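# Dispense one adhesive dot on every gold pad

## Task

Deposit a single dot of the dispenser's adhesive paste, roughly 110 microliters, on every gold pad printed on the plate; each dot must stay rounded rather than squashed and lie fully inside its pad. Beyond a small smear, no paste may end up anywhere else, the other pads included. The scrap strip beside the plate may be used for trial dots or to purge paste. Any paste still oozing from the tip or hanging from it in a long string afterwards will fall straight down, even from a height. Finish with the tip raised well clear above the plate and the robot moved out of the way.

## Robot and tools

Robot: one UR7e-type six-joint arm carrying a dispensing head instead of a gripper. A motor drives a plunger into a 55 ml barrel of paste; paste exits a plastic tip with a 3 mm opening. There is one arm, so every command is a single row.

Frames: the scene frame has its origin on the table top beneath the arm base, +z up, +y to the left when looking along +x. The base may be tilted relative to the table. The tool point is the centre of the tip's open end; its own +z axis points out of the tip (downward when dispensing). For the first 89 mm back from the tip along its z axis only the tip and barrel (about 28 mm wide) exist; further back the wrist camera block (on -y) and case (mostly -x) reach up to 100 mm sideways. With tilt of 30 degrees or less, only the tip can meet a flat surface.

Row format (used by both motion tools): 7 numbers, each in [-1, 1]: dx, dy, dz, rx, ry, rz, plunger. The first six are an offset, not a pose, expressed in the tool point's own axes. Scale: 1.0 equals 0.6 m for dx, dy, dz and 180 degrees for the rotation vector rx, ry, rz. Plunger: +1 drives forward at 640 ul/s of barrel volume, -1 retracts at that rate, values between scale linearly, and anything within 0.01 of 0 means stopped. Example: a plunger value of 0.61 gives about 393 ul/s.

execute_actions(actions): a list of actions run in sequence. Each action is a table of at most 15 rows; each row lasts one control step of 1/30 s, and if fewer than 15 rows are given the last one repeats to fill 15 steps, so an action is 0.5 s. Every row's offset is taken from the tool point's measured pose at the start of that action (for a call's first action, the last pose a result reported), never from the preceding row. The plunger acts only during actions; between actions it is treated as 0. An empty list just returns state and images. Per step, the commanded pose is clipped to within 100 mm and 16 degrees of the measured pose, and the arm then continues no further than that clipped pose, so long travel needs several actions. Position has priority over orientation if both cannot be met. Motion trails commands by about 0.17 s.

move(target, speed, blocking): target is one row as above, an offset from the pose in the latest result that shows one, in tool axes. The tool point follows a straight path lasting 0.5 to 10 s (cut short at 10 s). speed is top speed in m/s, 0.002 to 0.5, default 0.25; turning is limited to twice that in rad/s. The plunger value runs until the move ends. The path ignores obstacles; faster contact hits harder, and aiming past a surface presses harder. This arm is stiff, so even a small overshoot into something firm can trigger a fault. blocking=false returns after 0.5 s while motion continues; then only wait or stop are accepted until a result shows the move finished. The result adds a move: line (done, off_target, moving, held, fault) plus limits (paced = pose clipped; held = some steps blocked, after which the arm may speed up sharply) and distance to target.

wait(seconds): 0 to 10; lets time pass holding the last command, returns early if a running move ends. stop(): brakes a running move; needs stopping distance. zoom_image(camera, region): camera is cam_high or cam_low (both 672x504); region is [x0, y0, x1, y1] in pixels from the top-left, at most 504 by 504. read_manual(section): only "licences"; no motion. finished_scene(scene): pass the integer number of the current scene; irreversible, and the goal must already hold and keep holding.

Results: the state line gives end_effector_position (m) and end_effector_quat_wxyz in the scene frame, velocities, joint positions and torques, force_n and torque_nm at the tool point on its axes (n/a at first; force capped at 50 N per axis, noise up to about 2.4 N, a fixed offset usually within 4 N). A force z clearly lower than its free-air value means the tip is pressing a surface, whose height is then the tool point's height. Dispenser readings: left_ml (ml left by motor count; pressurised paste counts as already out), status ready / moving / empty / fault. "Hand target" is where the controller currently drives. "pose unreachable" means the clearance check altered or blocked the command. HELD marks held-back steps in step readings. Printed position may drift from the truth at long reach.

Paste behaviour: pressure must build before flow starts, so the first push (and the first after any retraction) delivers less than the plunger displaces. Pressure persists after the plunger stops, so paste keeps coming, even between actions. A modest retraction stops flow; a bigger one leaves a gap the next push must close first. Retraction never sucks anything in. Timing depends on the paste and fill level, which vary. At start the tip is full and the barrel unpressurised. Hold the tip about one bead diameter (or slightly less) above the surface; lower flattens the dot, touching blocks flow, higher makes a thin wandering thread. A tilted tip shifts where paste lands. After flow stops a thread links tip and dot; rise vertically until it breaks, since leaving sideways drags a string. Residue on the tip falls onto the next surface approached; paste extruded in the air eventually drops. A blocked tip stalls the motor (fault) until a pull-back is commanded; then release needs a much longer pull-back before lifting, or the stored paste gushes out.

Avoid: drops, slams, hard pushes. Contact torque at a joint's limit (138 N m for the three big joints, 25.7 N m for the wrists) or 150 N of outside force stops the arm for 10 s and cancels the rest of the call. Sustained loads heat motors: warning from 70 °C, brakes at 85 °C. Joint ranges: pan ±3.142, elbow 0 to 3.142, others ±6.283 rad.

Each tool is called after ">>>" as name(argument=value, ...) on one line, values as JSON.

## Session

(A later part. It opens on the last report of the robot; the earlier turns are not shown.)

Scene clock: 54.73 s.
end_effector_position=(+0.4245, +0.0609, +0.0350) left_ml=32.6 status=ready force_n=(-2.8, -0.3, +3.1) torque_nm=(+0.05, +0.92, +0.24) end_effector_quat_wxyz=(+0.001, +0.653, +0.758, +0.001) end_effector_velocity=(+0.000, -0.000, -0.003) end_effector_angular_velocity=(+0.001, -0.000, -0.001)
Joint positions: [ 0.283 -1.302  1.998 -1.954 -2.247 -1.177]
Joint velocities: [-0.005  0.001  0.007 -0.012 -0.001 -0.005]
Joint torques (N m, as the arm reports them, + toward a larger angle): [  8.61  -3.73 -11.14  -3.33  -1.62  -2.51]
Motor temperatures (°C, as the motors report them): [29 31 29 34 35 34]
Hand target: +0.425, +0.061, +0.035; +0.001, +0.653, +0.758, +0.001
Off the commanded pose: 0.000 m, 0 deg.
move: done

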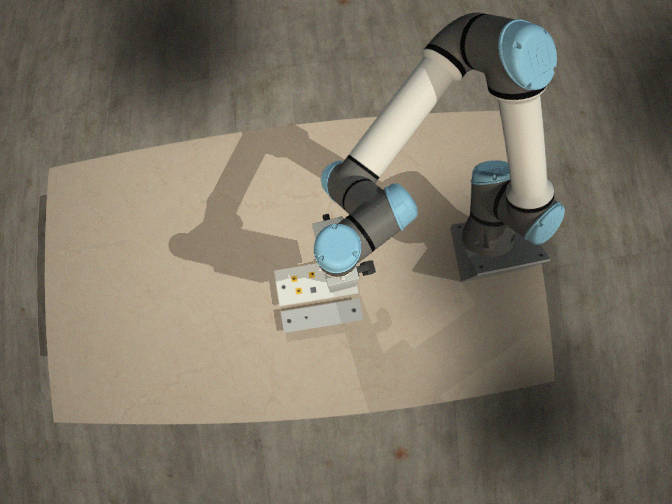

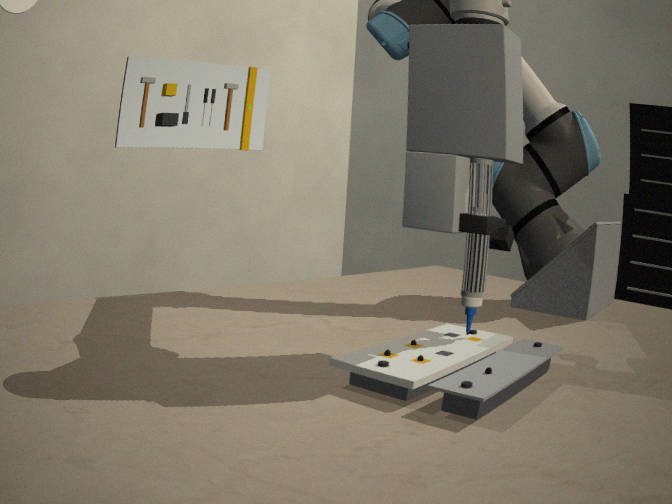

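>>> move(target=[0.0137,0,0,0,0,0,0], speed=0.03)

>>> zoom_image(camera="cam_low", region=[430, 300, 520, 360])

Scene clock: 55.80 s.
end_effector_position=(+0.4234, +0.0686, +0.0350) left_ml=32.6 status=ready force_n=(-2.0, +1.8, +2.0) torque_nm=(+0.82, +0.75, +0.07) end_effector_quat_wxyz=(+0.001, +0.653, +0.758, +0.001) end_effector_velocity=(-0.001, +0.002, -0.000) end_effector_angular_velocity=(-0.000, +0.001, -0.001)
Joint positions: [ 0.294 -1.288  1.994 -1.955 -2.244 -1.164]
Joint velocities: [ 0.003  0.005 -0.002  0.001  0.001  0.005]
Joint torques (N m, as the arm reports them, + toward a larger angle): [ 23.41  -6.51 -29.96  -1.16   1.46   2.01]
Motor temperatures (°C, as the motors report them): [29 31 29 34 35 34]
Hand target: +0.423, +0.069, +0.035; +0.001, +0.653, +0.758, +0.001
Off the commanded pose: 0.000 m, 0 deg.
move: done

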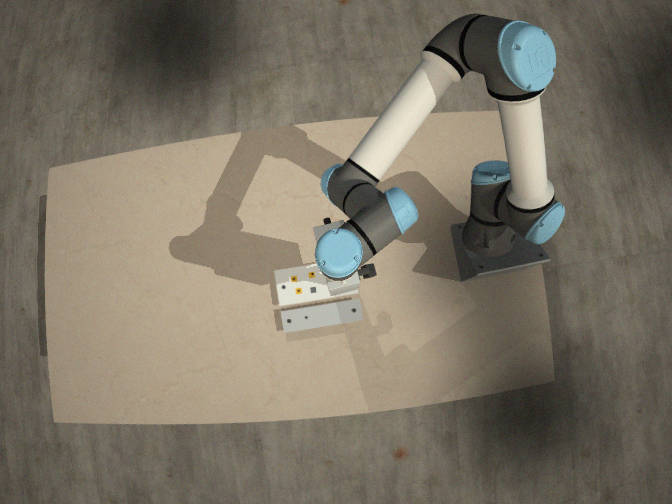

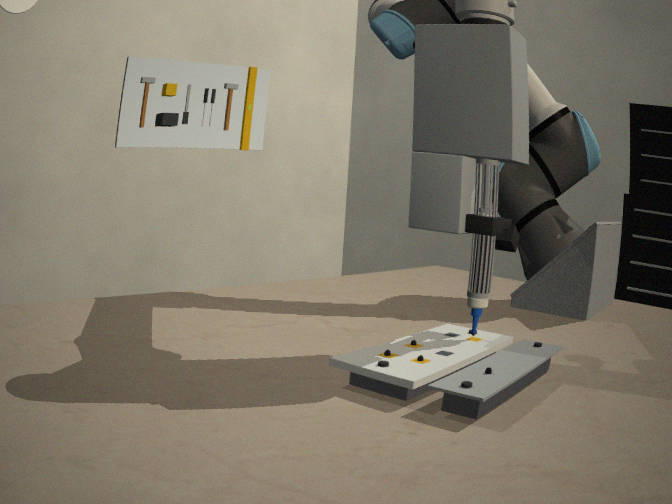

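Region (430, 300, 520, 360) of cam_low's 672x504 image, scaled by 5.600, with more detail than that image has.

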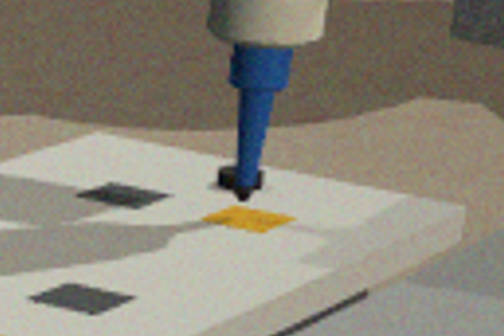

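>>> execute_actions(actions=[[[0.002,0,0,0,0,0,0]],[[0,0,0,0,0,0,0.65]],[[0,0,0,0,0,0,-0.3]]])

>>> zoom_image(camera="cam_low", region=[430, 300, 520, 360])

Scene clock: 57.67 s.
end_effector_position=(+0.4232, +0.0698, +0.0350) left_ml=32.5 status=moving force_n=(-0.7, -0.3, +2.8) torque_nm=(+0.15, +0.36, +0.17) end_effector_quat_wxyz=(+0.001, +0.653, +0.758, +0.001) end_effector_velocity=(+0.000, -0.000, -0.000) end_effector_angular_velocity=(+0.000, +0.001, -0.001)
Joint positions: [ 0.296 -1.286  1.993 -1.956 -2.243 -1.162]
Joint velocities: [-0.001  0.    -0.    -0.     0.    -0.   ]
Joint torques (N m, as the arm reports them, + toward a larger angle): [ 24.06  -5.13 -28.93  -3.58   1.53   1.52]
Motor temperatures (°C, as the motors report them): [29 31 29 34 35 34]
Hand target: +0.423, +0.070, +0.035; +0.001, +0.653, +0.758, +0.001
Off the commanded pose: 0.000 m, 0 deg.
Step readings (end_effector_position; steps 1 to 15: 1st action; 16 to 30: 2nd action; 31 to 45: 3rd action):
0: (+0.4233, +0.0690, +0.0350)
1: (+0.4233, +0.0690, +0.0350)
2: (+0.4233, +0.0691, +0.0350)
4: (+0.4232, +0.0693, +0.0350)
8: (+0.4231, +0.0696, +0.0349)
15: (+0.4232, +0.0698, +0.0350)
16: (+0.4232, +0.0698, +0.0350)
17: (+0.4232, +0.0698, +0.0350)
19: (+0.4232, +0.0698, +0.0350)
23: (+0.4232, +0.0698, +0.0350)
30: (+0.4232, +0.0698, +0.0350)
31: (+0.4232, +0.0698, +0.0350)
32: (+0.4232, +0.0698, +0.0350)
34: (+0.4232, +0.0698, +0.0350)
38: (+0.4232, +0.0698, +0.0350)
45: end_effector_position above

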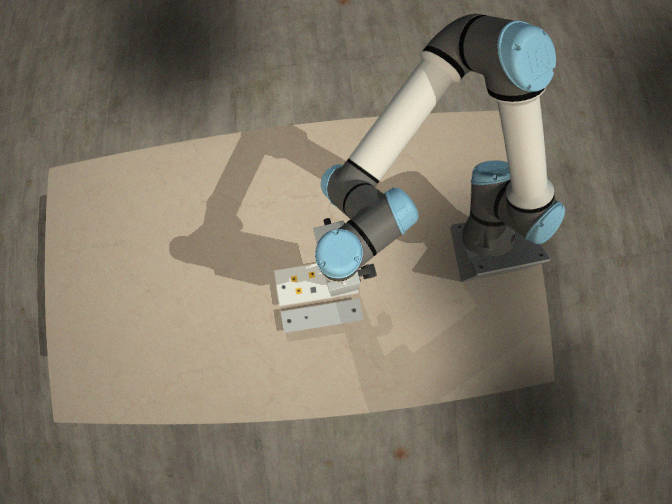

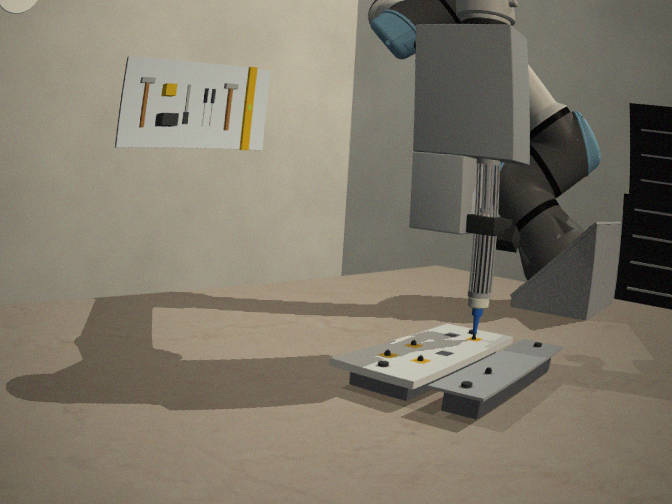

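Region (430, 300, 520, 360) of cam_low's 672x504 image, scaled by 5.600, with more detail than that image has.

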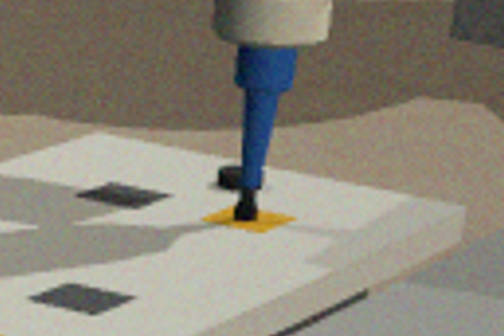

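Lift, then move clear (off the plate).

>>> move(target=[0,0,-0.07,0,0,0,0], speed=0.04)

>>> move(target=[-0.3,-0.05,-0.15,0,0,0,0], speed=0.25)

Scene clock: 59.37 s.
end_effector_position=(+0.4232, +0.0698, +0.0765) left_ml=32.5 status=ready force_n=(+0.7, +0.8, +4.1) torque_nm=(+0.59, -0.19, +0.16) end_effector_quat_wxyz=(+0.001, +0.653, +0.758, +0.001) end_effector_velocity=(+0.000, +0.000, +0.003) end_effector_angular_velocity=(-0.000, +0.001, -0.000)
Joint positions: [ 0.345 -1.301  1.904 -1.815 -2.227 -1.103]
Joint velocities: [ 0.003  0.    -0.008  0.01   0.001  0.005]
Joint torques (N m, as the arm reports them, + toward a larger angle): [ 23.71 -25.36 -30.88  -1.36   1.53   1.95]
Motor temperatures (°C, as the motors report them): [29 31 29 34 35 34]
Hand target: +0.423, +0.070, +0.077; +0.001, +0.653, +0.758, +0.001
Off the commanded pose: 0.000 m, 0 deg.
move: done

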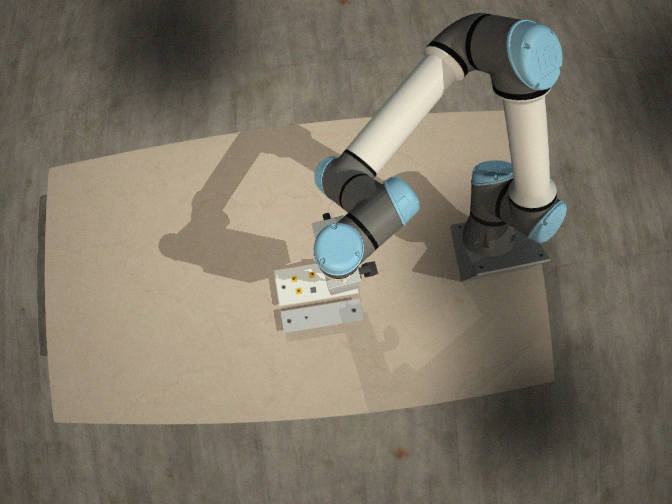

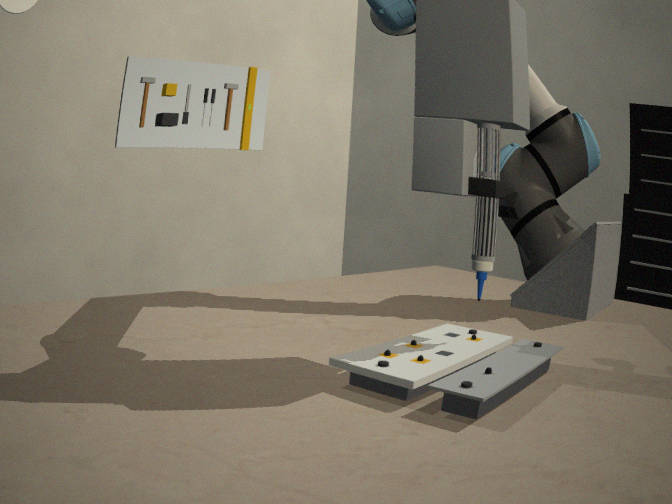

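Scene clock: 60.90 s.
end_effector_position=(+0.4203, -0.1124, +0.1660) left_ml=32.5 status=ready force_n=(-1.4, -1.8, +4.8) torque_nm=(-0.47, +0.50, +0.00) end_effector_quat_wxyz=(+0.001, +0.653, +0.758, +0.001) end_effector_velocity=(-0.000, -0.002, +0.002) end_effector_angular_velocity=(+0.000, -0.001, +0.001)
Joint positions: [ 0.216 -1.599  1.749 -1.461 -2.266 -1.261]
Joint velocities: [-0.    -0.003 -0.005  0.007  0.    -0.002]
Joint torques (N m, as the arm reports them, + toward a larger angle): [  1.76 -18.77 -31.87  -1.63  -1.49  -2.63]
Motor temperatures (°C, as the motors report them): [29 31 29 34 35 34]
Hand target: +0.420, -0.113, +0.166; +0.001, +0.653, +0.758, +0.001
Off the commanded pose: 0.001 m, 0 deg.
move: done

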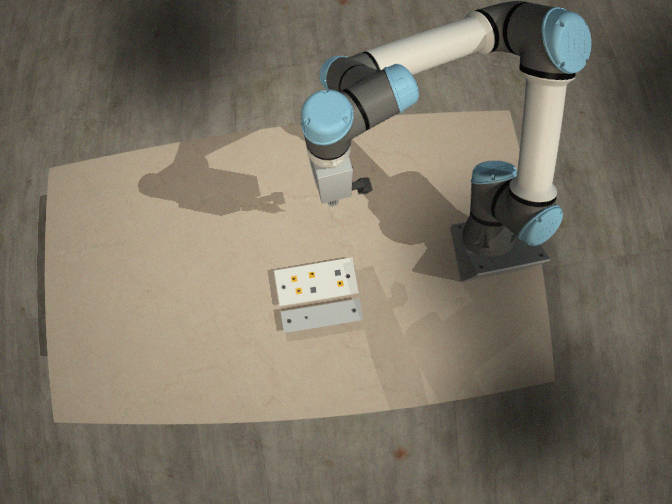

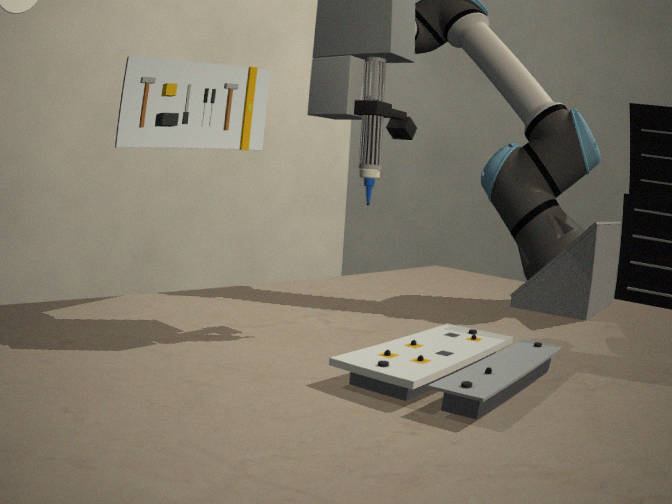

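Checking the finished dots up close before ending the scene.

>>> zoom_image(camera="cam_low", region=[370, 320, 460, 380])

>>> zoom_image(camera="cam_low", region=[430, 300, 520, 360])

Region (370, 320, 460, 380) of cam_low's 672x504 image, scaled by 5.600, with more detail than that image has.

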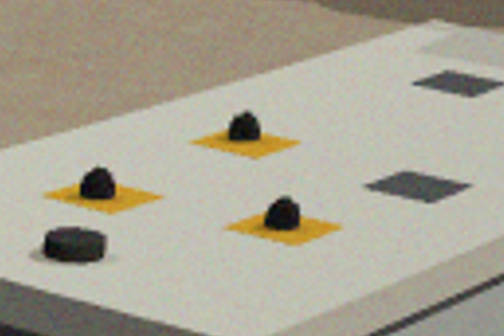

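Region (430, 300, 520, 360) of cam_low's 672x504 image, scaled by 5.600, with more detail than that image has.

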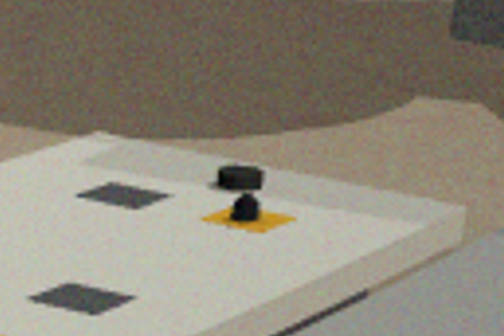

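The side view can't show whether each dot's footprint is fully on its pad, so I'm checking from above before ending the scene.

>>> zoom_image(camera="cam_high", region=[270, 250, 365, 310])

Region (270, 250, 365, 310) of cam_high's 672x504 image, scaled by 5.305, with more detail than that image has; it fills the top 318 rows of this view, and the rest is white.

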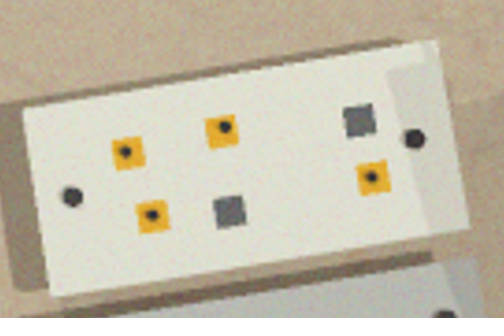

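From above, all four dots lie inside their gold pads, with gold showing on every side, and there are no smears on the plate in this view. The dot on the second pad from the left is a little off centre but still completely on the pad. Ending the scene.

>>> finished_scene(scene=1)

The scene is finished: the task was done.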